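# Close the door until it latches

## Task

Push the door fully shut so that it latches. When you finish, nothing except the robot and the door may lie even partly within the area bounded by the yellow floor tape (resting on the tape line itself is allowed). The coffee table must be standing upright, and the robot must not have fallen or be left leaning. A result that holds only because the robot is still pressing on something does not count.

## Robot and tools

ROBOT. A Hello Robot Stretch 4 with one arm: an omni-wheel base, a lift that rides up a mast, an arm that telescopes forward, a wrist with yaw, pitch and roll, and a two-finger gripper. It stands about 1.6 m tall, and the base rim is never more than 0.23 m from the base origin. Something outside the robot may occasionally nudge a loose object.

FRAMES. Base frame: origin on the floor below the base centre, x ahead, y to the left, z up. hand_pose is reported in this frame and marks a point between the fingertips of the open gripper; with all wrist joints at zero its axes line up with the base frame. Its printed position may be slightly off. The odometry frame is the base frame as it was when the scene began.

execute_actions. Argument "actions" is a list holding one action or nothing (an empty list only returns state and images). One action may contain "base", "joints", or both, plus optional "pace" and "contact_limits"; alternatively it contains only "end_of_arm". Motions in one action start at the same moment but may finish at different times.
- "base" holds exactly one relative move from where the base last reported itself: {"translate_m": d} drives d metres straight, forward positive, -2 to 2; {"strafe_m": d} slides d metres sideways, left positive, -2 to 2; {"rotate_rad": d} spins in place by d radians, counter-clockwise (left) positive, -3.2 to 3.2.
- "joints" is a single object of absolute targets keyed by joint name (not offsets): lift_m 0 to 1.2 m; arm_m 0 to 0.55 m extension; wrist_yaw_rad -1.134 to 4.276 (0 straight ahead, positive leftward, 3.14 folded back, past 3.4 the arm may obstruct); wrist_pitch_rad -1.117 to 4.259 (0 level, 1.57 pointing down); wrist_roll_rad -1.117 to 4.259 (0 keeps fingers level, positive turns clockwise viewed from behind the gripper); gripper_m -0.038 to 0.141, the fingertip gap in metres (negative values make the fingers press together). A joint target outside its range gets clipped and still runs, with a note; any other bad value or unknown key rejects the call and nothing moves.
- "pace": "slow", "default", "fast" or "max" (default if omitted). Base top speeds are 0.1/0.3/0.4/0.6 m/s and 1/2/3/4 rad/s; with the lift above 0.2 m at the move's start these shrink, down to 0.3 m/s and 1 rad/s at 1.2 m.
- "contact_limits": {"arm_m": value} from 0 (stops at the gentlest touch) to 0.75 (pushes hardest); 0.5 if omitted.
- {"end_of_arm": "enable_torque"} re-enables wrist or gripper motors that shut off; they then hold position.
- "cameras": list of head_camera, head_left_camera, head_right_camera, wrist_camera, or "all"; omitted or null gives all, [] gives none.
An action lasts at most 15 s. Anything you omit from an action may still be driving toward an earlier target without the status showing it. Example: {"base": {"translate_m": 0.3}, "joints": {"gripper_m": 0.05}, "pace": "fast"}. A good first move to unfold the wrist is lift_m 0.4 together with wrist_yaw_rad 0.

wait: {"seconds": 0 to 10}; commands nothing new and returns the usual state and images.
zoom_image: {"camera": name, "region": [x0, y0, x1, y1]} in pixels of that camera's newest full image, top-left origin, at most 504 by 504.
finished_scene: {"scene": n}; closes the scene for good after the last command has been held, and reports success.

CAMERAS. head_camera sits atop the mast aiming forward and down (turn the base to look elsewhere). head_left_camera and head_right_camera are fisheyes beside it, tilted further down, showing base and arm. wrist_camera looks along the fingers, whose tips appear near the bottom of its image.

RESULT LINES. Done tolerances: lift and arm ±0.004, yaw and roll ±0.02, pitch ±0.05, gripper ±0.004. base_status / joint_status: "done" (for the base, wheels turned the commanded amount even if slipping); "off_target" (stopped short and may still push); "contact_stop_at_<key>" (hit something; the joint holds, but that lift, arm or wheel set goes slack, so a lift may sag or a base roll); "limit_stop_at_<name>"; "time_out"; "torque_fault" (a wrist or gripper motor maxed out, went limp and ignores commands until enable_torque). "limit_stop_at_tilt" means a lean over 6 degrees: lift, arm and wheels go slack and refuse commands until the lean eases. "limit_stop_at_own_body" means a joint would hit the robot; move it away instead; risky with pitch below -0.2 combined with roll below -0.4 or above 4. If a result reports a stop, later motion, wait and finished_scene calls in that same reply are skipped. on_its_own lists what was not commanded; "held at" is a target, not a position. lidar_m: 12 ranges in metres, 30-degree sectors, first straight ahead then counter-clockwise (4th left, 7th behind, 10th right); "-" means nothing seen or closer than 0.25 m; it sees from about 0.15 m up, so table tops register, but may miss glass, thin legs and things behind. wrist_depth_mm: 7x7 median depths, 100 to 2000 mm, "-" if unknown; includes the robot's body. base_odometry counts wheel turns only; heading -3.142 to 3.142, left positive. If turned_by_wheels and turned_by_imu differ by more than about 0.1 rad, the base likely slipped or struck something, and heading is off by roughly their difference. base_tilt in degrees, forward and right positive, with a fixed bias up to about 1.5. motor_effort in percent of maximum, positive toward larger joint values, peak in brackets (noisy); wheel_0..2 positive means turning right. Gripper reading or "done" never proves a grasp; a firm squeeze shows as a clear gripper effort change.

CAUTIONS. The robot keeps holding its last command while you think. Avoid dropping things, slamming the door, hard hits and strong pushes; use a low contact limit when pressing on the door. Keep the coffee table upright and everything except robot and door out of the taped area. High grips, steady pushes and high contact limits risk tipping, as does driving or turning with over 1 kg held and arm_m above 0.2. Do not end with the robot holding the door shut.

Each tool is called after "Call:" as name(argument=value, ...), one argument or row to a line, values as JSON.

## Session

Call:
execute_actions(
  actions=[],
)

Scene clock: 0.00 s.
base_odometry: x=+0.000 y=+0.000 heading=+0.000 (m, m, rad; odometry frame)
turned_by_wheels: +0.000 (rad since the last result)
turned_by_imu: +0.000 (rad since the last result)
base_tilt: forward=-0.2 right=+0.7 (deg)
lidar_m: 0.98 0.82 0.80 0.91 0.76 0.75 0.86 1.36 1.31 1.21 0.98 0.96
base_status: not commanded
joint_positions: lift_m=+0.231 arm_m=-0.001 wrist_yaw_rad=+3.224 wrist_pitch_rad=-0.011 wrist_roll_rad=+0.001 gripper_m=+0.057
joint_status: not commanded
motor_effort: lift_m=+20 arm_m=-1 wrist_yaw_rad=-1 wrist_pitch_rad=-7 wrist_roll_rad=-1 gripper_m=-4 wheel_0=+0 wheel_1=-1 wheel_2=+0 (%)
hand_pose: x=-0.1247 y=+0.0633 z=+0.4122 quat_wxyz=(-0.041, +0.006, +0.001, +0.999) (m; base frame)
wrist_depth_mm: - - 132 1098 891 750 661 / - - 132 1060 891 750 668 / - 106 132 1008 917 768 668 / - 124 134 1078 917 759 661 / 189 1308 1464 1118 891 768 668 / 208 1336 196 1138 192 759 668 / 206 1025 1008 138 891 723 668
pictures: head_camera, head_left_camera, head_right_camera, wrist_camera
Images, in order (width x height): head_camera 420x560, head_left_camera 420x672, head_right_camera 420x672, wrist_camera 616x392.

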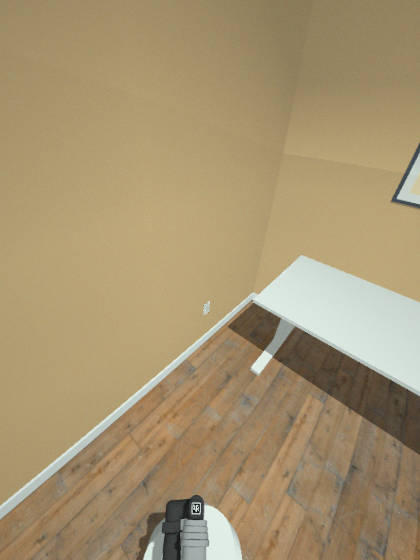

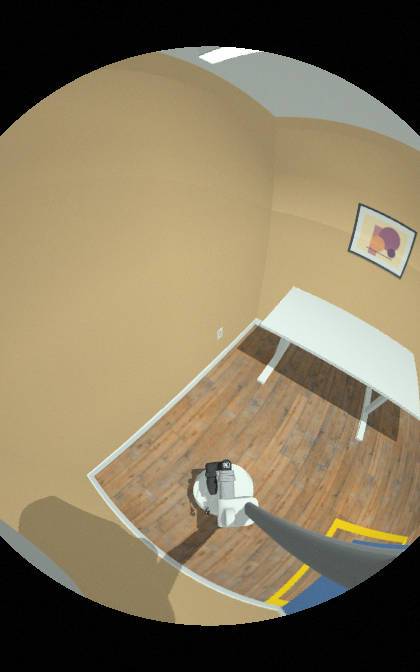

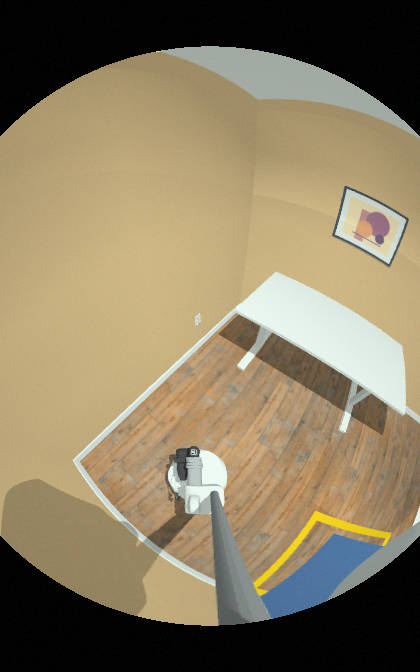

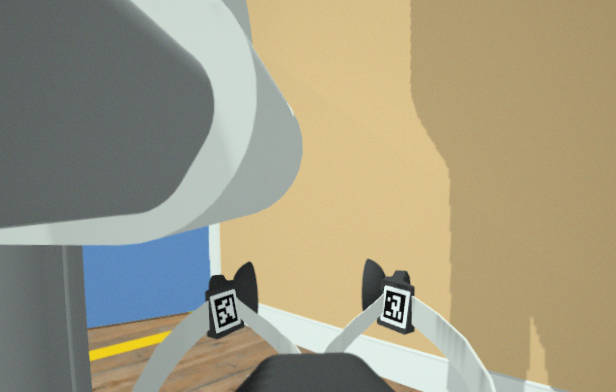

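Call:
execute_actions(
  actions=[
    {"base":{"rotate_rad":-2.2}},
  ],
  cameras=["head_camera","head_left_camera","head_right_camera"],
)

Scene clock: 9.03 s.
base_odometry: x=+0.000 y=+0.000 heading=-2.200 (m, m, rad; odometry frame)
turned_by_wheels: -2.200 (rad since the last result)
turned_by_imu: -2.244 (rad since the last result)
base_tilt: forward=-0.2 right=+0.7 (deg)
lidar_m: 1.34 1.31 1.01 0.96 1.03 0.84 0.80 0.85 0.78 0.76 0.80 1.17
base_status: done
joint_positions: lift_m=+0.231 arm_m=-0.001 wrist_yaw_rad=+3.224 wrist_pitch_rad=-0.011 wrist_roll_rad=+0.001 gripper_m=+0.057
joint_status: not commanded
motor_effort: lift_m=+20(20) arm_m=-1(1) wrist_yaw_rad=-1(1) wrist_pitch_rad=-7(7) wrist_roll_rad=-1(1) gripper_m=-2(4) wheel_0=+1(7) wheel_1=+1(9) wheel_2=+1(8) (%)
hand_pose: x=-0.1247 y=+0.0633 z=+0.4122 quat_wxyz=(-0.041, +0.006, +0.001, +0.999) (m; base frame)
wrist_depth_mm: - - 132 904 878 842 820 / - - 132 904 878 842 820 / - 106 132 917 891 842 831 / - 124 134 904 878 854 820 / 189 976 946 931 891 842 831 / 208 991 196 904 191 866 831 / 206 976 946 138 866 831 831
pictures: head_camera, head_left_camera, head_right_camera
Images, in order (width x height): head_camera 420x560, head_left_camera 420x672, head_right_camera 420x672.

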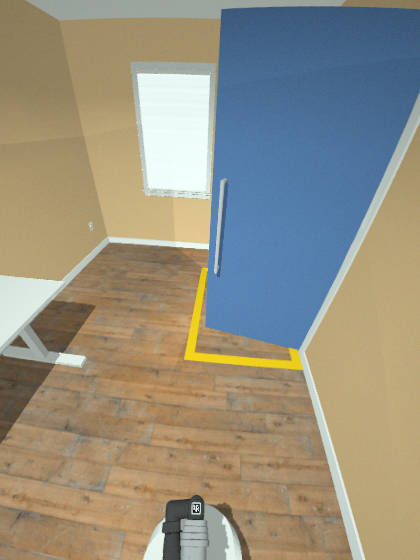

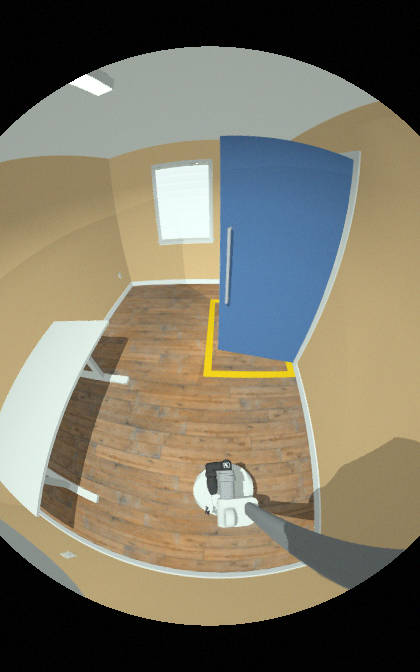

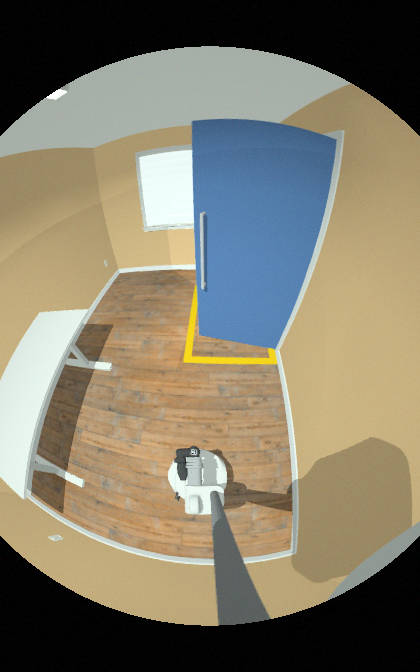

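Call:
execute_actions(
  actions=[
    {"base":{"strafe_m":0.3}},
  ],
  cameras=[],
)

Call:
execute_actions(
  actions=[
    {"base":{"translate_m":1.0}},
  ],
  cameras=["head_left_camera"],
)

Scene clock: 16.07 s.
base_odometry: x=+0.243 y=-0.177 heading=-2.200 (m, m, rad; odometry frame)
turned_by_wheels: +0.000 (rad since the last result)
turned_by_imu: +0.002 (rad since the last result)
base_tilt: forward=-0.1 right=+0.7 (deg)
lidar_m: 1.37 0.91 0.69 0.66 0.71 0.81 0.79 0.85 1.07 1.06 1.14 1.37
base_status: done
joint_positions: lift_m=+0.231 arm_m=-0.001 wrist_yaw_rad=+3.224 wrist_pitch_rad=-0.011 wrist_roll_rad=+0.001 gripper_m=+0.057
joint_status: not commanded
motor_effort: lift_m=+20(19) arm_m=-1(1) wrist_yaw_rad=-1(2) wrist_pitch_rad=-7(7) wrist_roll_rad=-1(1) gripper_m=+0(1) wheel_0=+1(9) wheel_1=+0(9) wheel_2=+0(1) (%)
hand_pose: x=-0.1247 y=+0.0633 z=+0.4122 quat_wxyz=(-0.041, +0.006, +0.001, +0.999) (m; base frame)
wrist_depth_mm: - - 132 891 854 831 798 / - - 132 891 854 831 820 / - 106 132 878 854 831 809 / - 124 134 891 866 831 809 / 189 960 931 904 854 842 820 / 208 960 196 891 191 831 820 / 206 946 917 138 866 820 820
pictures: none
No camera images: the call's "cameras" was empty. Leave "cameras" out to get every camera's image.

Scene clock: 20.90 s.
base_odometry: x=-0.346 y=-0.985 heading=-2.200 (m, m, rad; odometry frame)
turned_by_wheels: +0.000 (rad since the last result)
turned_by_imu: -0.002 (rad since the last result)
base_tilt: forward=-0.1 right=+0.8 (deg)
lidar_m: 1.92 1.87 1.43 0.59 0.64 0.94 1.80 1.52 1.15 0.95 0.48 0.51
base_status: done
joint_positions: lift_m=+0.231 arm_m=-0.001 wrist_yaw_rad=+3.224 wrist_pitch_rad=-0.011 wrist_roll_rad=+0.001 gripper_m=+0.057
joint_status: not commanded
motor_effort: lift_m=+20(20) arm_m=-1(1) wrist_yaw_rad=+0(2) wrist_pitch_rad=-7(7) wrist_roll_rad=+0(1) gripper_m=-3(2) wheel_0=-1(5) wheel_1=+0(5) wheel_2=+0(10) (%)
hand_pose: x=-0.1247 y=+0.0633 z=+0.4122 quat_wxyz=(-0.041, +0.006, +0.001, +0.999) (m; base frame)
wrist_depth_mm: - - 132 1921 1808 1756 1708 / - - 132 1863 1808 1756 1661 / - 106 132 1863 1808 1756 1708 / - 124 135 1863 1808 1756 1756 / 189 1756 1921 1863 1863 1708 1708 / 208 1537 195 1499 192 1430 1281 / 205 1025 1008 139 1025 931 976
pictures: head_left_camera
Images, in order (width x height): head_left_camera 420x672.

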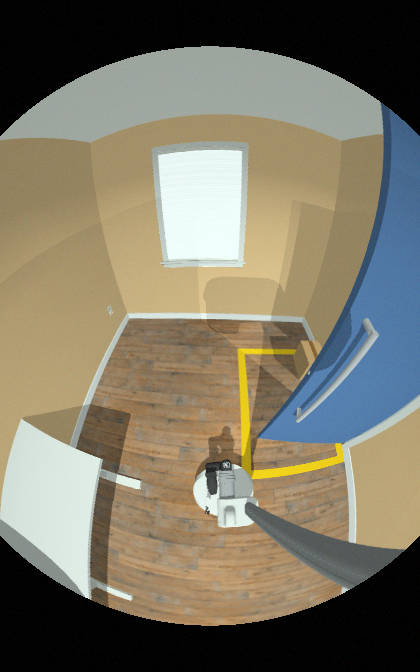

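Call:
execute_actions(
  actions=[
    {"base":{"translate_m":0.27}},
  ],
  cameras=[],
)

Call:
execute_actions(
  actions=[
    {"base":{"strafe_m":0.12}},
  ],
  cameras=[],
)

Call:
execute_actions(
  actions=[
    {"base":{"translate_m":0.6}},
  ],
  cameras=[],
)

Call:
execute_actions(
  actions=[
    {"base":{"rotate_rad":-1.5},"joints":{"lift_m":0.4}},
  ],
  cameras=["head_camera","head_left_camera","head_right_camera"],
)

Scene clock: 31.47 s.
base_odometry: x=-0.504 y=-1.204 heading=-2.200 (m, m, rad; odometry frame)
turned_by_wheels: +0.000 (rad since the last result)
turned_by_imu: +0.001 (rad since the last result)
base_tilt: forward=-0.3 right=+0.6 (deg)
lidar_m: 1.65 1.77 1.42 0.63 0.62 0.93 2.07 1.56 1.18 0.36 0.33 1.24
base_status: done
joint_positions: lift_m=+0.231 arm_m=-0.001 wrist_yaw_rad=+3.224 wrist_pitch_rad=-0.011 wrist_roll_rad=+0.001 gripper_m=+0.057
joint_status: not commanded
motor_effort: lift_m=+20(20) arm_m=-1(1) wrist_yaw_rad=-1(0) wrist_pitch_rad=-7(7) wrist_roll_rad=-1(1) gripper_m=-2(1) wheel_0=+2(5) wheel_1=+1(6) wheel_2=-1(9) (%)
hand_pose: x=-0.1247 y=+0.0633 z=+0.4122 quat_wxyz=(-0.041, +0.006, +0.001, +0.999) (m; base frame)
wrist_depth_mm: - - 132 - - - 1921 / - - 132 - - - 1921 / - 106 132 - - - 1464 / - 124 134 - - - 1983 / 189 1808 - - - - 1921 / 208 1537 195 1499 192 1464 1366 / 205 1008 1025 138 1042 946 991
pictures: none
No camera images: the call's "cameras" was empty. Leave "cameras" out to get every camera's image.

Scene clock: 33.03 s.
base_odometry: x=-0.407 y=-1.274 heading=-2.200 (m, m, rad; odometry frame)
turned_by_wheels: +0.000 (rad since the last result)
turned_by_imu: +0.001 (rad since the last result)
base_tilt: forward=-0.2 right=+0.6 (deg)
lidar_m: 1.65 1.66 1.28 0.59 0.51 0.74 2.05 1.72 1.29 0.48 0.45 1.42
base_status: done
joint_positions: lift_m=+0.231 arm_m=-0.001 wrist_yaw_rad=+3.224 wrist_pitch_rad=-0.011 wrist_roll_rad=+0.001 gripper_m=+0.057
joint_status: not commanded
motor_effort: lift_m=+19(20) arm_m=-1(1) wrist_yaw_rad=-1(1) wrist_pitch_rad=-7(7) wrist_roll_rad=-1(0) gripper_m=-3(3) wheel_0=+2(9) wheel_1=-1(8) wheel_2=+0(0) (%)
hand_pose: x=-0.1247 y=+0.0633 z=+0.4122 quat_wxyz=(-0.041, +0.006, +0.001, +0.999) (m; base frame)
wrist_depth_mm: - - 132 - - - 1921 / - - 132 - - - 917 / - 106 132 - - - 1464 / - 124 135 - - - 1921 / 189 1983 - - - - 1921 / 208 1537 195 1537 192 1430 1366 / 206 1008 1042 138 1025 946 1008
pictures: none
No camera images: the call's "cameras" was empty. Leave "cameras" out to get every camera's image.

Scene clock: 36.50 s.
base_odometry: x=-0.760 y=-1.759 heading=-2.199 (m, m, rad; odometry frame)
turned_by_wheels: +0.000 (rad since the last result)
turned_by_imu: -0.001 (rad since the last result)
base_tilt: forward=-0.2 right=+0.6 (deg)
lidar_m: 1.06 1.13 1.24 1.20 1.09 0.89 2.66 0.62 0.61 0.98 1.02 1.07
base_status: done
joint_positions: lift_m=+0.231 arm_m=-0.001 wrist_yaw_rad=+3.224 wrist_pitch_rad=-0.011 wrist_roll_rad=+0.001 gripper_m=+0.057
joint_status: not commanded
motor_effort: lift_m=+20(20) arm_m=+0(2) wrist_yaw_rad=+0(1) wrist_pitch_rad=-7(7) wrist_roll_rad=-1(0) gripper_m=-3(2) wheel_0=+2(5) wheel_1=+1(5) wheel_2=+0(12) (%)
hand_pose: x=-0.1247 y=+0.0633 z=+0.4122 quat_wxyz=(-0.041, +0.006, +0.001, +0.999) (m; base frame)
wrist_depth_mm: - - 132 - - - - / - - 132 - - - 917 / - 106 132 - - 1808 1756 / - 124 135 - - - - / 189 - - - - - - / 208 1537 195 1537 192 1430 1430 / 205 1008 1025 138 1042 931 931
pictures: none
No camera images: the call's "cameras" was empty. Leave "cameras" out to get every camera's image.

Scene clock: 38.50 s.
base_odometry: x=-0.760 y=-1.760 heading=+2.584 (m, m, rad; odometry frame)
turned_by_wheels: -1.500 (rad since the last result)
turned_by_imu: -1.531 (rad since the last result)
base_tilt: forward=-0.2 right=+0.7 (deg)
lidar_m: 0.96 1.04 1.06 1.05 1.16 1.24 1.22 1.01 0.90 2.65 0.62 0.67
base_status: done
joint_positions: lift_m=+0.400 arm_m=-0.001 wrist_yaw_rad=+3.224 wrist_pitch_rad=-0.011 wrist_roll_rad=+0.001 gripper_m=+0.057
joint_status: all done
motor_effort: lift_m=+22(26) arm_m=-1(1) wrist_yaw_rad=-1(1) wrist_pitch_rad=-7(7) wrist_roll_rad=+0(1) gripper_m=-2(2) wheel_0=+2(6) wheel_1=+1(8) wheel_2=-1(8) (%)
hand_pose: x=-0.1247 y=+0.0633 z=+0.5812 quat_wxyz=(-0.041, +0.006, +0.001, +0.999) (m; base frame)
wrist_depth_mm: - - 132 1336 1255 1205 1138 / - - 132 1281 1255 1205 1160 / - 106 132 1281 1255 1205 1160 / - 124 134 1308 1281 1205 1160 / 189 1464 1397 1336 1281 1205 1160 / 208 1464 195 1308 191 1229 1138 / 205 1308 1397 138 1255 1205 1160
pictures: head_camera, head_left_camera, head_right_camera
Images, in order (width x height): head_camera 420x560, head_left_camera 420x672, head_right_camera 420x672.

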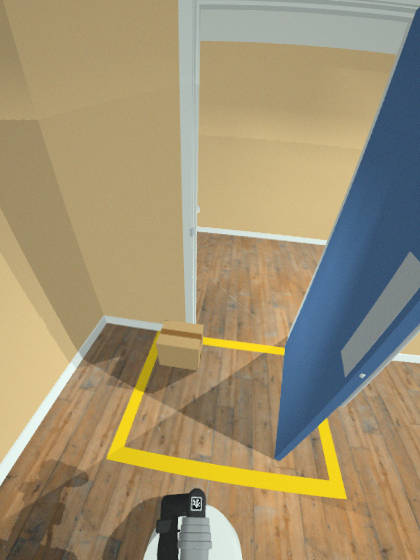

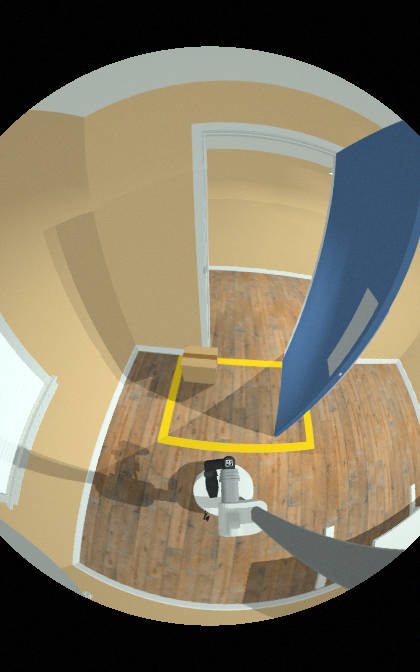

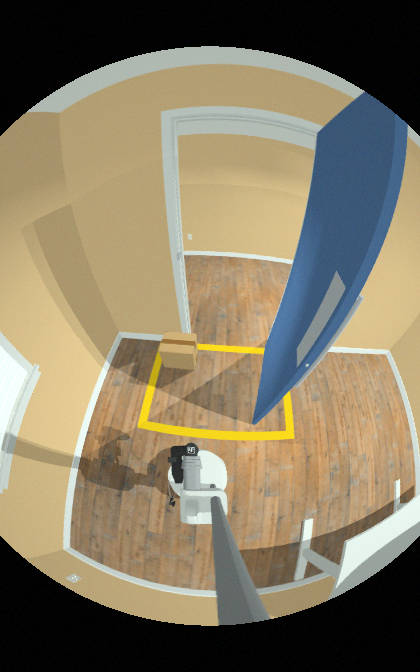

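Call:
execute_actions(
  actions=[
    {"base":{"rotate_rad":1.42},"joints":{"wrist_yaw_rad":0,"arm_m":0.09}},
  ],
  cameras=[],
)

Call:
execute_actions(
  actions=[
    {"base":{"strafe_m":-0.62},"joints":{"wrist_pitch_rad":1.5,"gripper_m":0.1,"lift_m":0.35}},
  ],
  cameras=["head_camera","head_right_camera"],
)

Scene clock: 58.60 s.
base_odometry: x=-0.760 y=-1.760 heading=-2.279 (m, m, rad; odometry frame)
turned_by_wheels: +1.420 (rad since the last result)
turned_by_imu: +1.451 (rad since the last result)
base_tilt: forward=-0.1 right=+0.7 (deg)
lidar_m: 1.05 1.10 1.28 1.20 1.16 0.90 1.61 2.12 0.60 0.97 0.99 1.12
base_status: done
joint_positions: lift_m=+0.400 arm_m=+0.089 wrist_yaw_rad=+0.000 wrist_pitch_rad=-0.011 wrist_roll_rad=+0.001 gripper_m=+0.057
joint_status: all done
motor_effort: lift_m=+23(22) arm_m=+4(5) wrist_yaw_rad=-3(9) wrist_pitch_rad=-7(7) wrist_roll_rad=-1(1) gripper_m=-1(3) wheel_0=+0(6) wheel_1=+0(7) wheel_2=-1(7) (%)
hand_pose: x=+0.5487 y=-0.0873 z=+0.5812 quat_wxyz=(+1.000, +0.001, -0.006, +0.000) (m; base frame)
wrist_depth_mm: 750 759 759 768 778 778 768 / 768 759 759 759 750 778 778 / 759 759 778 778 778 768 788 / 768 778 768 778 788 788 788 / 768 768 778 778 768 778 778 / 759 778 196 778 191 778 788 / 768 778 768 138 778 788 798
pictures: none
No camera images: the call's "cameras" was empty. Leave "cameras" out to get every camera's image.

Scene clock: 62.00 s.
base_odometry: x=-1.231 y=-1.356 heading=-2.279 (m, m, rad; odometry frame)
turned_by_wheels: +0.000 (rad since the last result)
turned_by_imu: +0.000 (rad since the last result)
base_tilt: forward=+0.0 right=+0.7 (deg)
lidar_m: 1.10 1.10 1.52 1.83 1.32 0.39 0.40 0.45 0.73 2.92 0.37 0.47
base_status: done
joint_positions: lift_m=+0.350 arm_m=+0.089 wrist_yaw_rad=+0.000 wrist_pitch_rad=+1.500 wrist_roll_rad=+0.001 gripper_m=+0.100
joint_status: all done
motor_effort: lift_m=+17(23) arm_m=+3(4) wrist_yaw_rad=-1(2) wrist_pitch_rad=+0(3) wrist_roll_rad=+0(0) gripper_m=-1(0) wheel_0=+0(8) wheel_1=+1(9) wheel_2=+0(1) (%)
hand_pose: x=+0.2806 y=-0.0874 z=+0.2406 quat_wxyz=(+0.732, +0.000, +0.682, +0.000) (m; base frame)
wrist_depth_mm: 477 477 473 473 477 473 477 / 473 469 473 469 473 473 362 / 469 469 469 469 469 466 368 / 466 466 466 466 466 466 375 / 462 462 459 462 466 462 375 / 459 455 200 462 214 459 375 / 459 377 304 135 455 459 455
pictures: head_camera, head_right_camera
Images, in order (width x height): head_camera 420x560, head_right_camera 420x672.

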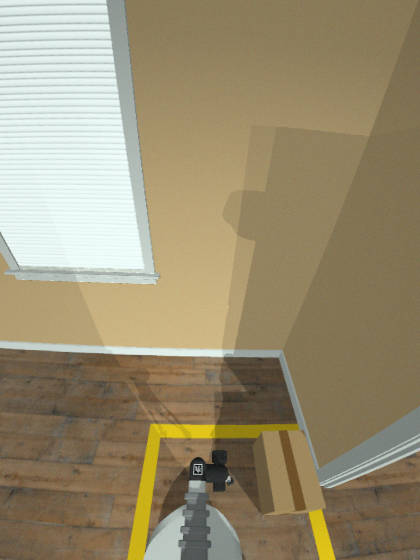

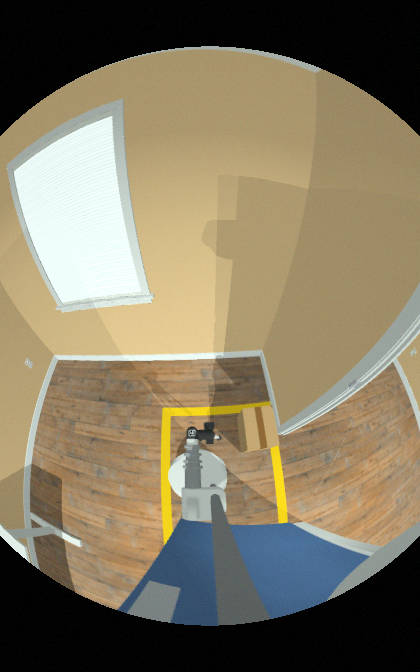

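Call:
execute_actions(
  actions=[
    {"base":{"translate_m":-0.13},"joints":{"lift_m":0.43}},
  ],
  cameras=[],
)

Call:
execute_actions(
  actions=[
    {"base":{"strafe_m":-0.15}},
  ],
  cameras=[],
)

Call:
execute_actions(
  actions=[
    {"base":{"translate_m":-0.07}},
  ],
  cameras=[],
)

Call:
execute_actions(
  actions=[
    {"base":{"strafe_m":-0.09}},
  ],
  cameras=["head_camera","head_right_camera","wrist_camera"],
)

Scene clock: 78.37 s.
base_odometry: x=-1.146 y=-1.257 heading=-2.280 (m, m, rad; odometry frame)
turned_by_wheels: +0.000 (rad since the last result)
turned_by_imu: +0.002 (rad since the last result)
base_tilt: forward=-0.1 right=+0.7 (deg)
lidar_m: 1.24 1.25 1.73 1.82 1.25 0.27 0.26 0.28 0.52 2.93 0.45 0.48
base_status: done
joint_positions: lift_m=+0.430 arm_m=+0.089 wrist_yaw_rad=+0.000 wrist_pitch_rad=+1.500 wrist_roll_rad=+0.001 gripper_m=+0.100
joint_status: all done
motor_effort: lift_m=+22(25) arm_m=+3(4) wrist_yaw_rad=-1(2) wrist_pitch_rad=+0(0) wrist_roll_rad=-1(1) gripper_m=+0(3) wheel_0=-1(6) wheel_1=-1(6) wheel_2=+0(10) (%)
hand_pose: x=+0.2806 y=-0.0874 z=+0.3202 quat_wxyz=(+0.732, +0.000, +0.682, +0.000) (m; base frame)
wrist_depth_mm: 554 554 554 559 559 508 366 / 554 544 554 549 544 517 368 / 544 544 549 549 544 530 373 / 544 549 544 544 544 535 377 / 535 539 539 539 539 539 535 / 535 535 200 539 213 539 535 / 535 392 342 135 535 539 539
pictures: none
No camera images: the call's "cameras" was empty. Leave "cameras" out to get every camera's image.

Scene clock: 80.10 s.
base_odometry: x=-1.260 y=-1.160 heading=-2.280 (m, m, rad; odometry frame)
turned_by_wheels: +0.000 (rad since the last result)
turned_by_imu: +0.000 (rad since the last result)
base_tilt: forward=-0.3 right=+0.6 (deg)
lidar_m: 1.22 1.27 1.70 1.97 0.38 0.31 0.28 0.34 0.56 2.75 0.44 0.35
base_status: done
joint_positions: lift_m=+0.430 arm_m=+0.089 wrist_yaw_rad=+0.000 wrist_pitch_rad=+1.500 wrist_roll_rad=+0.001 gripper_m=+0.100
joint_status: not commanded
motor_effort: lift_m=+22(22) arm_m=+4(4) wrist_yaw_rad=-2(1) wrist_pitch_rad=+0(0) wrist_roll_rad=+0(1) gripper_m=+0(2) wheel_0=+0(8) wheel_1=+1(8) wheel_2=-1(2) (%)
hand_pose: x=+0.2806 y=-0.0874 z=+0.3202 quat_wxyz=(+0.732, +0.000, +0.682, +0.000) (m; base frame)
wrist_depth_mm: 559 554 554 554 399 273 274 / 554 544 554 549 410 272 272 / 544 544 549 549 424 270 270 / 544 539 544 549 433 268 270 / 544 544 539 544 544 535 539 / 539 535 200 539 213 539 535 / 530 394 343 135 539 530 535
pictures: none
No camera images: the call's "cameras" was empty. Leave "cameras" out to get every camera's image.

Scene clock: 81.43 s.
base_odometry: x=-1.215 y=-1.107 heading=-2.280 (m, m, rad; odometry frame)
turned_by_wheels: +0.000 (rad since the last result)
turned_by_imu: +0.001 (rad since the last result)
base_tilt: forward=-0.2 right=+0.8 (deg)
lidar_m: 1.30 1.34 1.83 1.97 0.29 0.25 0.25 0.27 0.43 2.76 0.54 0.41
base_status: done
joint_positions: lift_m=+0.430 arm_m=+0.089 wrist_yaw_rad=+0.000 wrist_pitch_rad=+1.500 wrist_roll_rad=+0.001 gripper_m=+0.100
joint_status: not commanded
motor_effort: lift_m=+22(22) arm_m=+4(4) wrist_yaw_rad=-1(1) wrist_pitch_rad=+0(0) wrist_roll_rad=-1(1) gripper_m=-2(2) wheel_0=-2(5) wheel_1=+0(4) wheel_2=+1(10) (%)
hand_pose: x=+0.2806 y=-0.0874 z=+0.3202 quat_wxyz=(+0.732, +0.000, +0.682, +0.000) (m; base frame)
wrist_depth_mm: 554 554 554 554 404 273 273 / 549 554 554 554 418 272 272 / 549 549 549 549 433 272 271 / 549 544 544 544 544 539 544 / 539 539 544 539 544 539 544 / 535 539 200 544 213 535 539 / 530 410 342 135 535 530 530
pictures: none
No camera images: the call's "cameras" was empty. Leave "cameras" out to get every camera's image.

Scene clock: 82.83 s.
base_odometry: x=-1.283 y=-1.048 heading=-2.280 (m, m, rad; odometry frame)
turned_by_wheels: +0.000 (rad since the last result)
turned_by_imu: +0.000 (rad since the last result)
base_tilt: forward=-0.2 right=+0.8 (deg)
lidar_m: 0.46 1.36 1.82 2.07 0.33 0.25 0.25 0.27 0.47 2.68 0.67 0.37
base_status: done
joint_positions: lift_m=+0.430 arm_m=+0.089 wrist_yaw_rad=+0.000 wrist_pitch_rad=+1.500 wrist_roll_rad=+0.001 gripper_m=+0.100
joint_status: not commanded
motor_effort: lift_m=+22(22) arm_m=+3(4) wrist_yaw_rad=-2(1) wrist_pitch_rad=+0(0) wrist_roll_rad=-1(1) gripper_m=-1(0) wheel_0=-2(9) wheel_1=+2(8) wheel_2=-1(1) (%)
hand_pose: x=+0.2806 y=-0.0874 z=+0.3202 quat_wxyz=(+0.732, +0.000, +0.682, +0.000) (m; base frame)
wrist_depth_mm: 554 549 559 549 274 274 274 / 549 549 554 544 271 272 272 / 549 549 544 554 271 270 277 / 544 544 549 544 544 544 544 / 544 544 539 544 544 544 544 / 535 539 200 535 213 535 539 / 535 415 343 135 535 530 535
pictures: head_camera, head_right_camera, wrist_camera
Images, in order (width x height): head_camera 420x560, head_right_camera 420x672, wrist_camera 616x392.

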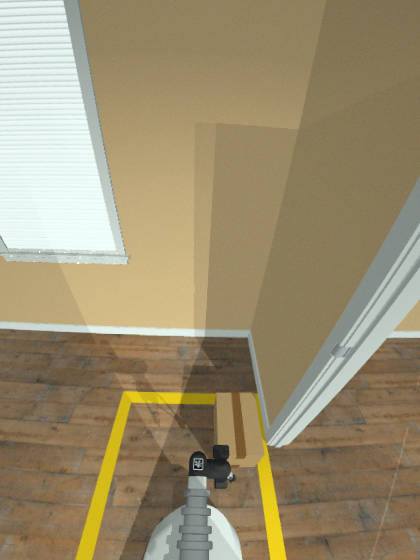

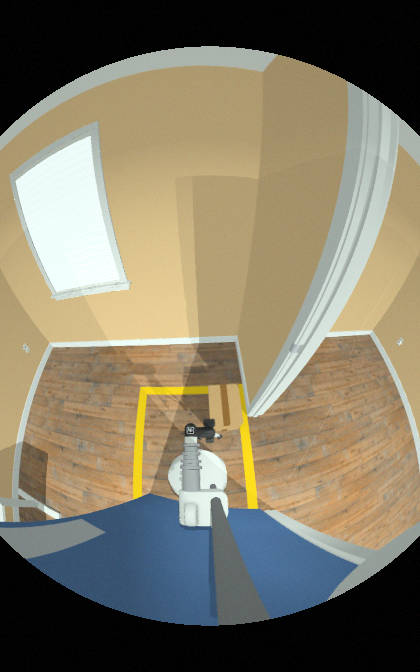

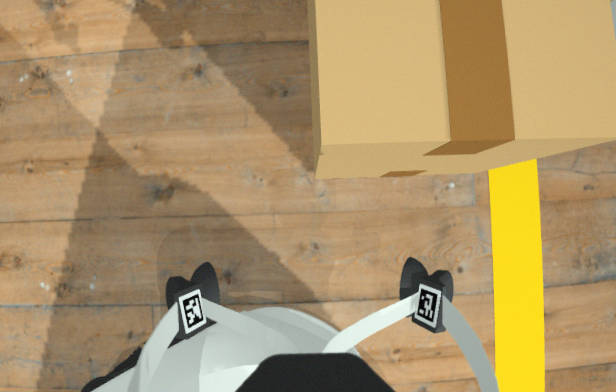

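Call:
execute_actions(
  actions=[
    {"base":{"strafe_m":-0.11},"pace":"slow"},
  ],
  cameras=[],
)

Call:
execute_actions(
  actions=[
    {"joints":{"lift_m":0.2}},
  ],
  cameras=["head_camera","wrist_camera"],
)

Scene clock: 94.17 s.
base_odometry: x=-1.366 y=-0.976 heading=-2.280 (m, m, rad; odometry frame)
turned_by_wheels: +0.000 (rad since the last result)
turned_by_imu: +0.001 (rad since the last result)
base_tilt: forward=+0.0 right=+0.7 (deg)
lidar_m: 0.36 1.37 1.83 2.18 0.33 0.26 0.25 0.29 0.52 2.57 1.92 0.39
base_status: done
joint_positions: lift_m=+0.430 arm_m=+0.089 wrist_yaw_rad=+0.000 wrist_pitch_rad=+1.500 wrist_roll_rad=+0.001 gripper_m=+0.100
joint_status: not commanded
motor_effort: lift_m=+22(22) arm_m=+4(4) wrist_yaw_rad=-1(1) wrist_pitch_rad=-1(0) wrist_roll_rad=-1(1) gripper_m=-1(1) wheel_0=+2(5) wheel_1=-1(6) wheel_2=+0(2) (%)
hand_pose: x=+0.2806 y=-0.0874 z=+0.3202 quat_wxyz=(+0.732, +0.000, +0.682, +0.000) (m; base frame)
wrist_depth_mm: 549 554 273 273 273 379 357 / 549 549 272 271 271 271 442 / 544 549 271 271 274 544 544 / 544 544 539 544 544 544 544 / 539 539 539 544 539 544 539 / 539 539 200 539 213 535 535 / 539 387 343 135 535 535 539
pictures: none
No camera images: the call's "cameras" was empty. Leave "cameras" out to get every camera's image.

Scene clock: 96.20 s.
base_odometry: x=-1.366 y=-0.976 heading=-2.280 (m, m, rad; odometry frame)
turned_by_wheels: +0.000 (rad since the last result)
turned_by_imu: +0.001 (rad since the last result)
base_tilt: forward=-0.1 right=+0.7 (deg)
lidar_m: 0.35 1.34 1.82 2.19 0.32 0.27 0.25 0.30 0.54 2.56 1.94 0.40
base_status: not commanded
joint_positions: lift_m=+0.200 arm_m=+0.089 wrist_yaw_rad=+0.000 wrist_pitch_rad=+1.500 wrist_roll_rad=+0.001 gripper_m=+0.100
joint_status: all done
motor_effort: lift_m=+16(20) arm_m=+4(3) wrist_yaw_rad=-1(1) wrist_pitch_rad=+0(0) wrist_roll_rad=+0(1) gripper_m=+0(1) wheel_0=+2(2) wheel_1=-2(2) wheel_2=+0(0) (%)
hand_pose: x=+0.2806 y=-0.0874 z=+0.0907 quat_wxyz=(+0.732, +0.000, +0.682, +0.000) (m; base frame)
wrist_depth_mm: - 105 107 107 109 110 - / 131 137 143 147 150 153 168 / 319 319 249 260 274 319 319 / 315 317 317 315 317 317 317 / 314 315 315 314 315 315 314 / 312 312 200 314 213 312 312 / 310 310 309 135 310 310 310
pictures: head_camera, wrist_camera
Images, in order (width x height): head_camera 420x560, wrist_camera 616x392.

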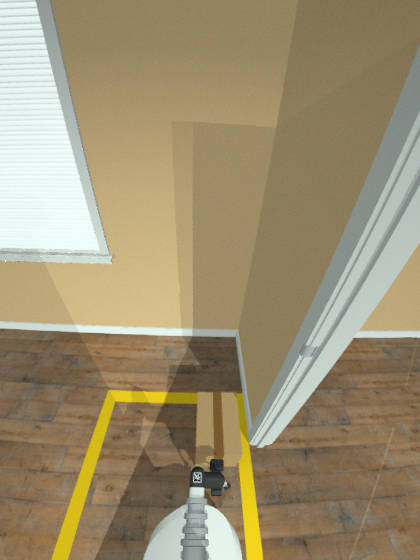

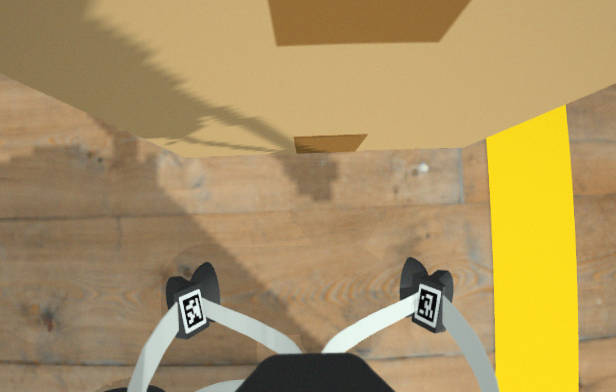

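Call:
execute_actions(
  actions=[
    {"joints":{"arm_m":0.52},"pace":"slow"},
  ],
  cameras=[],
)

Call:
execute_actions(
  actions=[
    {"joints":{"arm_m":0.35}},
  ],
  cameras=["head_camera","wrist_camera"],
)

Scene clock: 109.70 s.
base_odometry: x=-1.366 y=-0.976 heading=-2.280 (m, m, rad; odometry frame)
turned_by_wheels: +0.000 (rad since the last result)
turned_by_imu: +0.002 (rad since the last result)
base_tilt: forward=-0.1 right=+0.7 (deg)
lidar_m: 0.73 1.38 1.80 2.17 0.32 0.26 0.25 0.29 0.52 2.57 1.94 0.58
base_status: not commanded
joint_positions: lift_m=+0.200 arm_m=+0.519 wrist_yaw_rad=-0.002 wrist_pitch_rad=+1.506 wrist_roll_rad=+0.001 gripper_m=+0.100
joint_status: all done
motor_effort: lift_m=+17(17) arm_m=+6(8) wrist_yaw_rad=+6(9) wrist_pitch_rad=-17(27) wrist_roll_rad=+0(0) gripper_m=-2(3) wheel_0=+1(2) wheel_1=-1(1) wheel_2=-1(1) (%)
hand_pose: x=+0.7084 y=-0.0875 z=+0.0906 quat_wxyz=(+0.730, +0.001, +0.684, -0.001) (m; base frame)
wrist_depth_mm: - - - - - - - / - - - - - - - / - - - - - - - / - - - - - - - / - - - - - - - / - - - - - - - / - - - - - - -
pictures: none
No camera images: the call's "cameras" was empty. Leave "cameras" out to get every camera's image.

Scene clock: 111.30 s.
base_odometry: x=-1.366 y=-0.976 heading=-2.280 (m, m, rad; odometry frame)
turned_by_wheels: +0.000 (rad since the last result)
turned_by_imu: +0.000 (rad since the last result)
base_tilt: forward=-0.1 right=+0.7 (deg)
lidar_m: 0.71 1.37 1.83 2.19 0.34 0.26 0.25 0.29 0.51 2.57 1.92 0.58
base_status: not commanded
joint_positions: lift_m=+0.200 arm_m=+0.351 wrist_yaw_rad=+0.000 wrist_pitch_rad=+1.500 wrist_roll_rad=+0.001 gripper_m=+0.100
joint_status: all done
motor_effort: lift_m=+16(16) arm_m=-4(6) wrist_yaw_rad=-1(6) wrist_pitch_rad=-1(17) wrist_roll_rad=+0(0) gripper_m=+0(1) wheel_0=+2(1) wheel_1=-1(1) wheel_2=-1(1) (%)
hand_pose: x=+0.5420 y=-0.0874 z=+0.0907 quat_wxyz=(+0.732, +0.000, +0.682, +0.000) (m; base frame)
wrist_depth_mm: 322 320 285 287 287 320 320 / 320 320 319 320 319 319 319 / 319 319 319 317 317 317 315 / 315 315 315 315 315 315 314 / 314 314 314 314 314 314 312 / 312 312 201 312 214 310 310 / 309 310 310 135 310 307 310
pictures: head_camera, wrist_camera
Images, in order (width x height): head_camera 420x560, wrist_camera 616x392.

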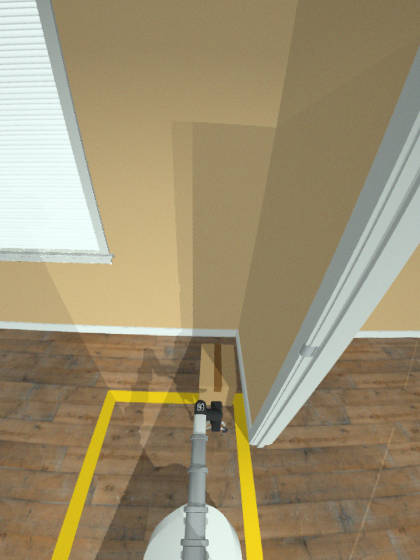

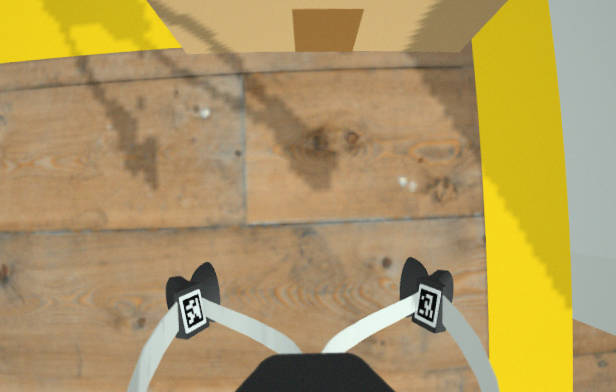

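Call:
execute_actions(
  actions=[
    {"joints":{"arm_m":0.55},"base":{"translate_m":0.015},"pace":"slow"},
  ],
  cameras=[],
)

Call:
execute_actions(
  actions=[
    {"joints":{"arm_m":0.36}},
  ],
  cameras=["wrist_camera"],
)

Scene clock: 121.80 s.
base_odometry: x=-1.376 y=-0.988 heading=-2.280 (m, m, rad; odometry frame)
turned_by_wheels: +0.000 (rad since the last result)
turned_by_imu: +0.002 (rad since the last result)
base_tilt: forward=-0.1 right=+0.7 (deg)
lidar_m: 0.80 1.36 1.82 2.19 0.36 0.26 0.27 0.31 0.56 2.57 1.89 0.56
base_status: done
joint_positions: lift_m=+0.200 arm_m=+0.548 wrist_yaw_rad=-0.003 wrist_pitch_rad=+1.505 wrist_roll_rad=+0.001 gripper_m=+0.100
joint_status: all done
joint sent to its limit — the command would take arm_m past its upper limit, so that joint was sent only as far as its limit.
motor_effort: lift_m=+16(16) arm_m=+6(7) wrist_yaw_rad=+6(10) wrist_pitch_rad=-16(24) wrist_roll_rad=-1(0) gripper_m=-1(1) wheel_0=+1(6) wheel_1=+2(5) wheel_2=-2(7) (%)
hand_pose: x=+0.7374 y=-0.0875 z=+0.0906 quat_wxyz=(+0.730, +0.001, +0.684, -0.001) (m; base frame)
wrist_depth_mm: - - - - - - - / - - - - - - - / - - - - - - - / - - - - - - - / - - - - - - - / - - - - - - - / - - - - - - -
pictures: none
No camera images: the call's "cameras" was empty. Leave "cameras" out to get every camera's image.

Scene clock: 123.47 s.
base_odometry: x=-1.376 y=-0.988 heading=-2.280 (m, m, rad; odometry frame)
turned_by_wheels: +0.000 (rad since the last result)
turned_by_imu: +0.000 (rad since the last result)
base_tilt: forward=-0.1 right=+0.6 (deg)
lidar_m: 0.74 1.35 1.81 2.16 0.34 0.29 0.27 0.30 0.54 2.55 1.92 0.57
base_status: not commanded
joint_positions: lift_m=+0.200 arm_m=+0.361 wrist_yaw_rad=+0.000 wrist_pitch_rad=+1.500 wrist_roll_rad=+0.001 gripper_m=+0.100
joint_status: all done
motor_effort: lift_m=+16(17) arm_m=-4(3) wrist_yaw_rad=-1(6) wrist_pitch_rad=-1(16) wrist_roll_rad=-1(1) gripper_m=+0(1) wheel_0=+1(1) wheel_1=+2(2) wheel_2=-2(1) (%)
hand_pose: x=+0.5520 y=-0.0874 z=+0.0907 quat_wxyz=(+0.732, +0.000, +0.682, +0.000) (m; base frame)
wrist_depth_mm: 320 320 320 319 320 320 320 / 319 320 319 320 319 319 319 / 317 319 317 317 319 317 315 / 315 315 315 315 315 315 315 / 314 312 312 314 314 312 314 / 312 312 200 312 213 312 310 / 309 309 310 135 310 309 310
pictures: wrist_camera
Images, in order (width x height): wrist_camera 616x392.

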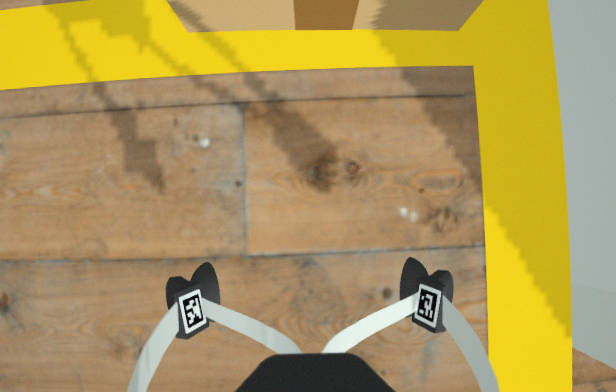

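Call:
execute_actions(
  actions=[
    {"base":{"translate_m":0.3},"joints":{"arm_m":0.09,"lift_m":0.4}},
  ],
  cameras=[],
)

Call:
execute_actions(
  actions=[
    {"base":{"strafe_m":0.85},"joints":{"wrist_yaw_rad":3.1,"wrist_pitch_rad":0,"gripper_m":0.03}},
  ],
  cameras=["head_left_camera"],
)

Scene clock: 133.23 s.
base_odometry: x=-1.571 y=-1.215 heading=-2.279 (m, m, rad; odometry frame)
turned_by_wheels: +0.000 (rad since the last result)
turned_by_imu: +0.001 (rad since the last result)
base_tilt: forward=-0.1 right=+0.8 (deg)
lidar_m: 0.44 1.02 1.35 2.18 1.69 0.58 0.57 0.64 2.69 2.58 0.33 0.45
base_status: done
joint_positions: lift_m=+0.400 arm_m=+0.091 wrist_yaw_rad=+0.000 wrist_pitch_rad=+1.500 wrist_roll_rad=+0.001 gripper_m=+0.100
joint_status: all done
motor_effort: lift_m=+22(26) arm_m=-5(7) wrist_yaw_rad=-1(2) wrist_pitch_rad=-1(1) wrist_roll_rad=-1(0) gripper_m=-1(0) wheel_0=+1(6) wheel_1=+1(4) wheel_2=+0(9) (%)
hand_pose: x=+0.2820 y=-0.0874 z=+0.2902 quat_wxyz=(+0.732, +0.000, +0.682, +0.000) (m; base frame)
wrist_depth_mm: 521 525 257 260 260 278 343 / 521 525 364 366 368 433 343 / 521 517 517 521 521 462 347 / 517 517 512 517 512 469 351 / 508 508 512 512 512 477 355 / 508 508 200 508 213 449 345 / 504 402 329 135 508 504 343
pictures: none
No camera images: the call's "cameras" was empty. Leave "cameras" out to get every camera's image.

Scene clock: 137.40 s.
base_odometry: x=-0.926 y=-1.768 heading=-2.279 (m, m, rad; odometry frame)
turned_by_wheels: +0.000 (rad since the last result)
turned_by_imu: +0.002 (rad since the last result)
base_tilt: forward=-0.2 right=+0.8 (deg)
lidar_m: 0.94 0.97 1.38 1.33 1.35 1.08 2.19 0.60 0.78 1.18 0.95 1.04
base_status: done
joint_positions: lift_m=+0.400 arm_m=+0.091 wrist_yaw_rad=+3.100 wrist_pitch_rad=+0.003 wrist_roll_rad=+0.001 gripper_m=+0.030
joint_status: all done
motor_effort: lift_m=+22(22) arm_m=-4(4) wrist_yaw_rad=+0(6) wrist_pitch_rad=-8(13) wrist_roll_rad=-1(1) gripper_m=-3(5) wheel_0=+0(8) wheel_1=-1(10) wheel_2=+1(0) (%)
hand_pose: x=-0.0230 y=+0.0995 z=+0.5772 quat_wxyz=(+0.021, -0.001, +0.001, +1.000) (m; base frame)
wrist_depth_mm: - 226 - - - - 1618 / - 113 315 - - - 1661 / - 116 229 - - - 1576 / - 176 377 - - - 1537 / 262 - - - - - 1537 / 262 - 196 1808 191 1863 1537 / 259 1366 1336 137 1308 1229 1255
pictures: head_left_camera
Images, in order (width x height): head_left_camera 420x672.

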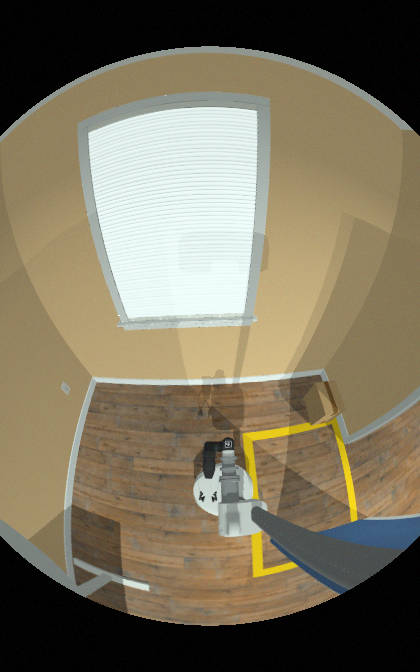

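Call:
execute_actions(
  actions=[
    {"base":{"strafe_m":0.1},"joints":{"arm_m":0.0}},
  ],
  cameras=[],
)

Call:
execute_actions(
  actions=[
    {"base":{"translate_m":-0.7}},
  ],
  cameras=["head_left_camera","head_right_camera"],
)

Scene clock: 147.77 s.
base_odometry: x=-0.850 y=-1.834 heading=-2.279 (m, m, rad; odometry frame)
turned_by_wheels: +0.000 (rad since the last result)
turned_by_imu: +0.001 (rad since the last result)
base_tilt: forward=-0.2 right=+0.7 (deg)
lidar_m: 0.92 0.97 1.29 1.23 1.27 1.02 1.77 0.68 0.76 1.28 1.04 0.98
base_status: done
joint_positions: lift_m=+0.400 arm_m=+0.001 wrist_yaw_rad=+3.100 wrist_pitch_rad=+0.003 wrist_roll_rad=+0.001 gripper_m=+0.030
joint_status: all done
motor_effort: lift_m=+22(22) arm_m=-4(5) wrist_yaw_rad=-1(0) wrist_pitch_rad=-8(8) wrist_roll_rad=+0(1) gripper_m=-3(4) wheel_0=+1(8) wheel_1=+0(9) wheel_2=+1(0) (%)
hand_pose: x=-0.1129 y=+0.0993 z=+0.5772 quat_wxyz=(+0.021, -0.001, +0.001, +1.000) (m; base frame)
wrist_depth_mm: - 138 - - - - 1499 / - 131 - - - - 1537 / - 132 199 - - - 1397 / 117 139 - - - - 1464 / - - - - - - 1499 / 1921 - 195 1808 191 1708 1499 / 1366 1366 1366 137 1336 1160 1182
pictures: none
No camera images: the call's "cameras" was empty. Leave "cameras" out to get every camera's image.

Scene clock: 151.57 s.
base_odometry: x=-0.394 y=-1.302 heading=-2.279 (m, m, rad; odometry frame)
turned_by_wheels: +0.000 (rad since the last result)
turned_by_imu: +0.003 (rad since the last result)
base_tilt: forward=-0.2 right=+0.7 (deg)
lidar_m: 1.64 1.72 1.27 0.87 0.48 0.63 1.75 1.88 1.35 0.50 0.49 1.49
base_status: done
joint_positions: lift_m=+0.400 arm_m=+0.001 wrist_yaw_rad=+3.100 wrist_pitch_rad=+0.003 wrist_roll_rad=+0.001 gripper_m=+0.030
joint_status: not commanded
motor_effort: lift_m=+22(22) arm_m=-4(4) wrist_yaw_rad=-2(2) wrist_pitch_rad=-8(8) wrist_roll_rad=-1(0) gripper_m=-2(3) wheel_0=+0(6) wheel_1=+0(6) wheel_2=-2(9) (%)
hand_pose: x=-0.1130 y=+0.0993 z=+0.5773 quat_wxyz=(+0.021, -0.001, +0.001, +1.000) (m; base frame)
wrist_depth_mm: - 138 - - - - 1464 / - 131 - - - - 1499 / - 132 200 - - 1118 750 / 117 139 - - - 1756 1537 / - - - - - 1921 1499 / 1863 - 196 1808 191 1708 1576 / 1366 1366 1308 137 1336 1255 1308
pictures: head_left_camera, head_right_camera
Images, in order (width x height): head_left_camera 420x672, head_right_camera 420x672.

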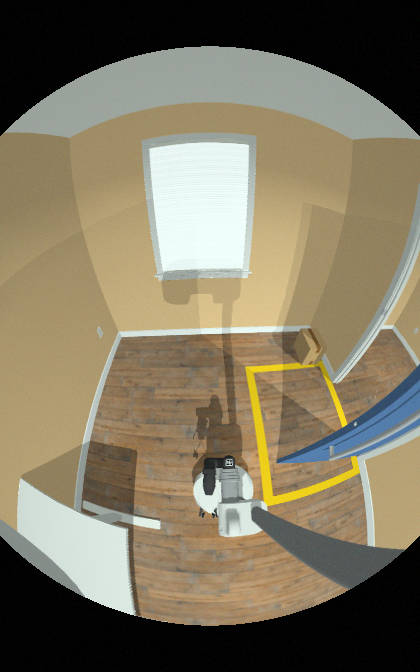

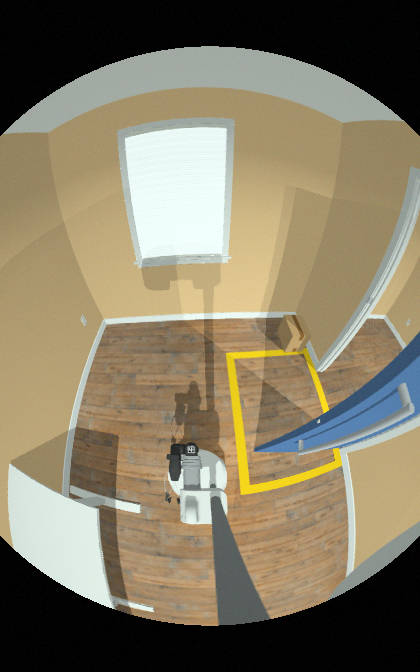

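Call:
execute_actions(
  actions=[
    {"base":{"strafe_m":-0.1}},
  ],
  cameras=[],
)

Call:
execute_actions(
  actions=[
    {"base":{"translate_m":-0.35}},
  ],
  cameras=[],
)

Call:
execute_actions(
  actions=[
    {"base":{"strafe_m":-0.55}},
  ],
  cameras=["head_left_camera","head_camera"],
)

Scene clock: 161.90 s.
base_odometry: x=-0.470 y=-1.237 heading=-2.279 (m, m, rad; odometry frame)
turned_by_wheels: +0.000 (rad since the last result)
turned_by_imu: +0.001 (rad since the last result)
base_tilt: forward=-0.1 right=+0.7 (deg)
lidar_m: 1.63 1.72 1.40 0.87 0.58 0.78 2.06 1.74 1.26 0.39 0.37 1.43
base_status: done
joint_positions: lift_m=+0.400 arm_m=+0.001 wrist_yaw_rad=+3.100 wrist_pitch_rad=+0.003 wrist_roll_rad=+0.001 gripper_m=+0.030
joint_status: not commanded
motor_effort: lift_m=+22(22) arm_m=-4(4) wrist_yaw_rad=-1(1) wrist_pitch_rad=-8(8) wrist_roll_rad=-1(0) gripper_m=-3(4) wheel_0=-1(9) wheel_1=+0(8) wheel_2=+0(3) (%)
hand_pose: x=-0.1130 y=+0.0993 z=+0.5773 quat_wxyz=(+0.021, -0.001, +0.001, +1.000) (m; base frame)
wrist_depth_mm: - 137 - - - - 1618 / - 131 - - - - 1618 / - 132 200 - - - 976 / 117 139 - - - - 1576 / 1921 - - - - - 1708 / 1756 - 195 1808 191 1708 1618 / 1397 1336 1336 136 1336 1255 1308
pictures: none
No camera images: the call's "cameras" was empty. Leave "cameras" out to get every camera's image.

Scene clock: 164.53 s.
base_odometry: x=-0.242 y=-0.971 heading=-2.279 (m, m, rad; odometry frame)
turned_by_wheels: +0.000 (rad since the last result)
turned_by_imu: +0.002 (rad since the last result)
base_tilt: forward=-0.2 right=+0.8 (deg)
lidar_m: 2.00 1.93 0.58 0.51 0.56 0.75 1.71 1.76 1.24 1.20 0.67 0.58
base_status: done
joint_positions: lift_m=+0.400 arm_m=+0.001 wrist_yaw_rad=+3.100 wrist_pitch_rad=+0.003 wrist_roll_rad=+0.001 gripper_m=+0.030
joint_status: not commanded
motor_effort: lift_m=+22(22) arm_m=-4(5) wrist_yaw_rad=-2(1) wrist_pitch_rad=-8(8) wrist_roll_rad=-1(0) gripper_m=-1(4) wheel_0=+0(5) wheel_1=+0(6) wheel_2=-2(9) (%)
hand_pose: x=-0.1130 y=+0.0993 z=+0.5773 quat_wxyz=(+0.021, -0.001, +0.001, +1.000) (m; base frame)
wrist_depth_mm: - 137 1756 1756 1808 1808 1618 / - 131 1756 1808 1863 1863 1618 / - 132 200 1808 1808 1863 976 / 117 139 1756 1808 1808 1921 1537 / 1756 1808 1756 1808 1863 1863 1661 / 1808 1756 195 1808 191 1756 1576 / 1366 1336 1366 137 1336 1229 1308
pictures: none
No camera images: the call's "cameras" was empty. Leave "cameras" out to get every camera's image.

Scene clock: 167.70 s.
base_odometry: x=-0.660 y=-0.613 heading=-2.280 (m, m, rad; odometry frame)
turned_by_wheels: +0.000 (rad since the last result)
turned_by_imu: -0.001 (rad since the last result)
base_tilt: forward=-0.2 right=+0.7 (deg)
lidar_m: 0.46 0.43 1.97 1.08 1.13 1.54 1.71 0.95 0.68 0.63 0.56 0.44
base_status: done
joint_positions: lift_m=+0.400 arm_m=+0.001 wrist_yaw_rad=+3.100 wrist_pitch_rad=+0.003 wrist_roll_rad=+0.001 gripper_m=+0.030
joint_status: not commanded
motor_effort: lift_m=+21(22) arm_m=-4(4) wrist_yaw_rad=-1(1) wrist_pitch_rad=-7(8) wrist_roll_rad=+0(0) gripper_m=-3(4) wheel_0=-1(8) wheel_1=-1(8) wheel_2=-2(1) (%)
hand_pose: x=-0.1130 y=+0.0993 z=+0.5773 quat_wxyz=(+0.021, -0.001, +0.001, +1.000) (m; base frame)
wrist_depth_mm: - 137 1756 1756 1808 1863 1863 / - 131 1756 1808 1808 1863 1863 / - 132 200 1863 1808 1808 1808 / 117 139 1756 1808 1808 1863 1863 / 1118 1808 1756 1808 1863 1921 1863 / 1160 1661 195 1808 191 1863 1808 / 1138 1336 1366 137 1308 1229 1336
pictures: head_camera, head_left_camera
Images, in order (width x height): head_camera 420x560, head_left_camera 420x672.

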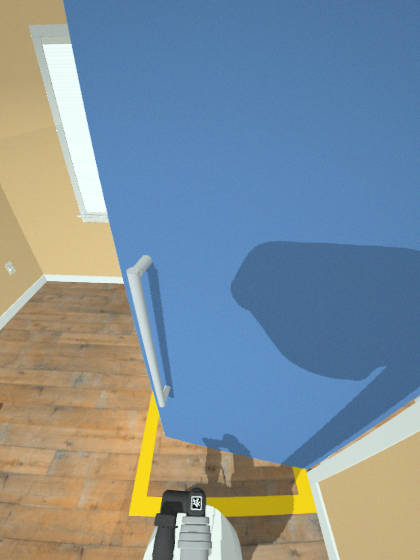

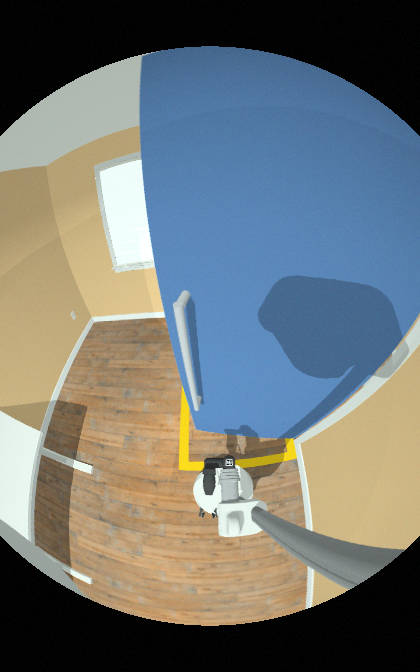

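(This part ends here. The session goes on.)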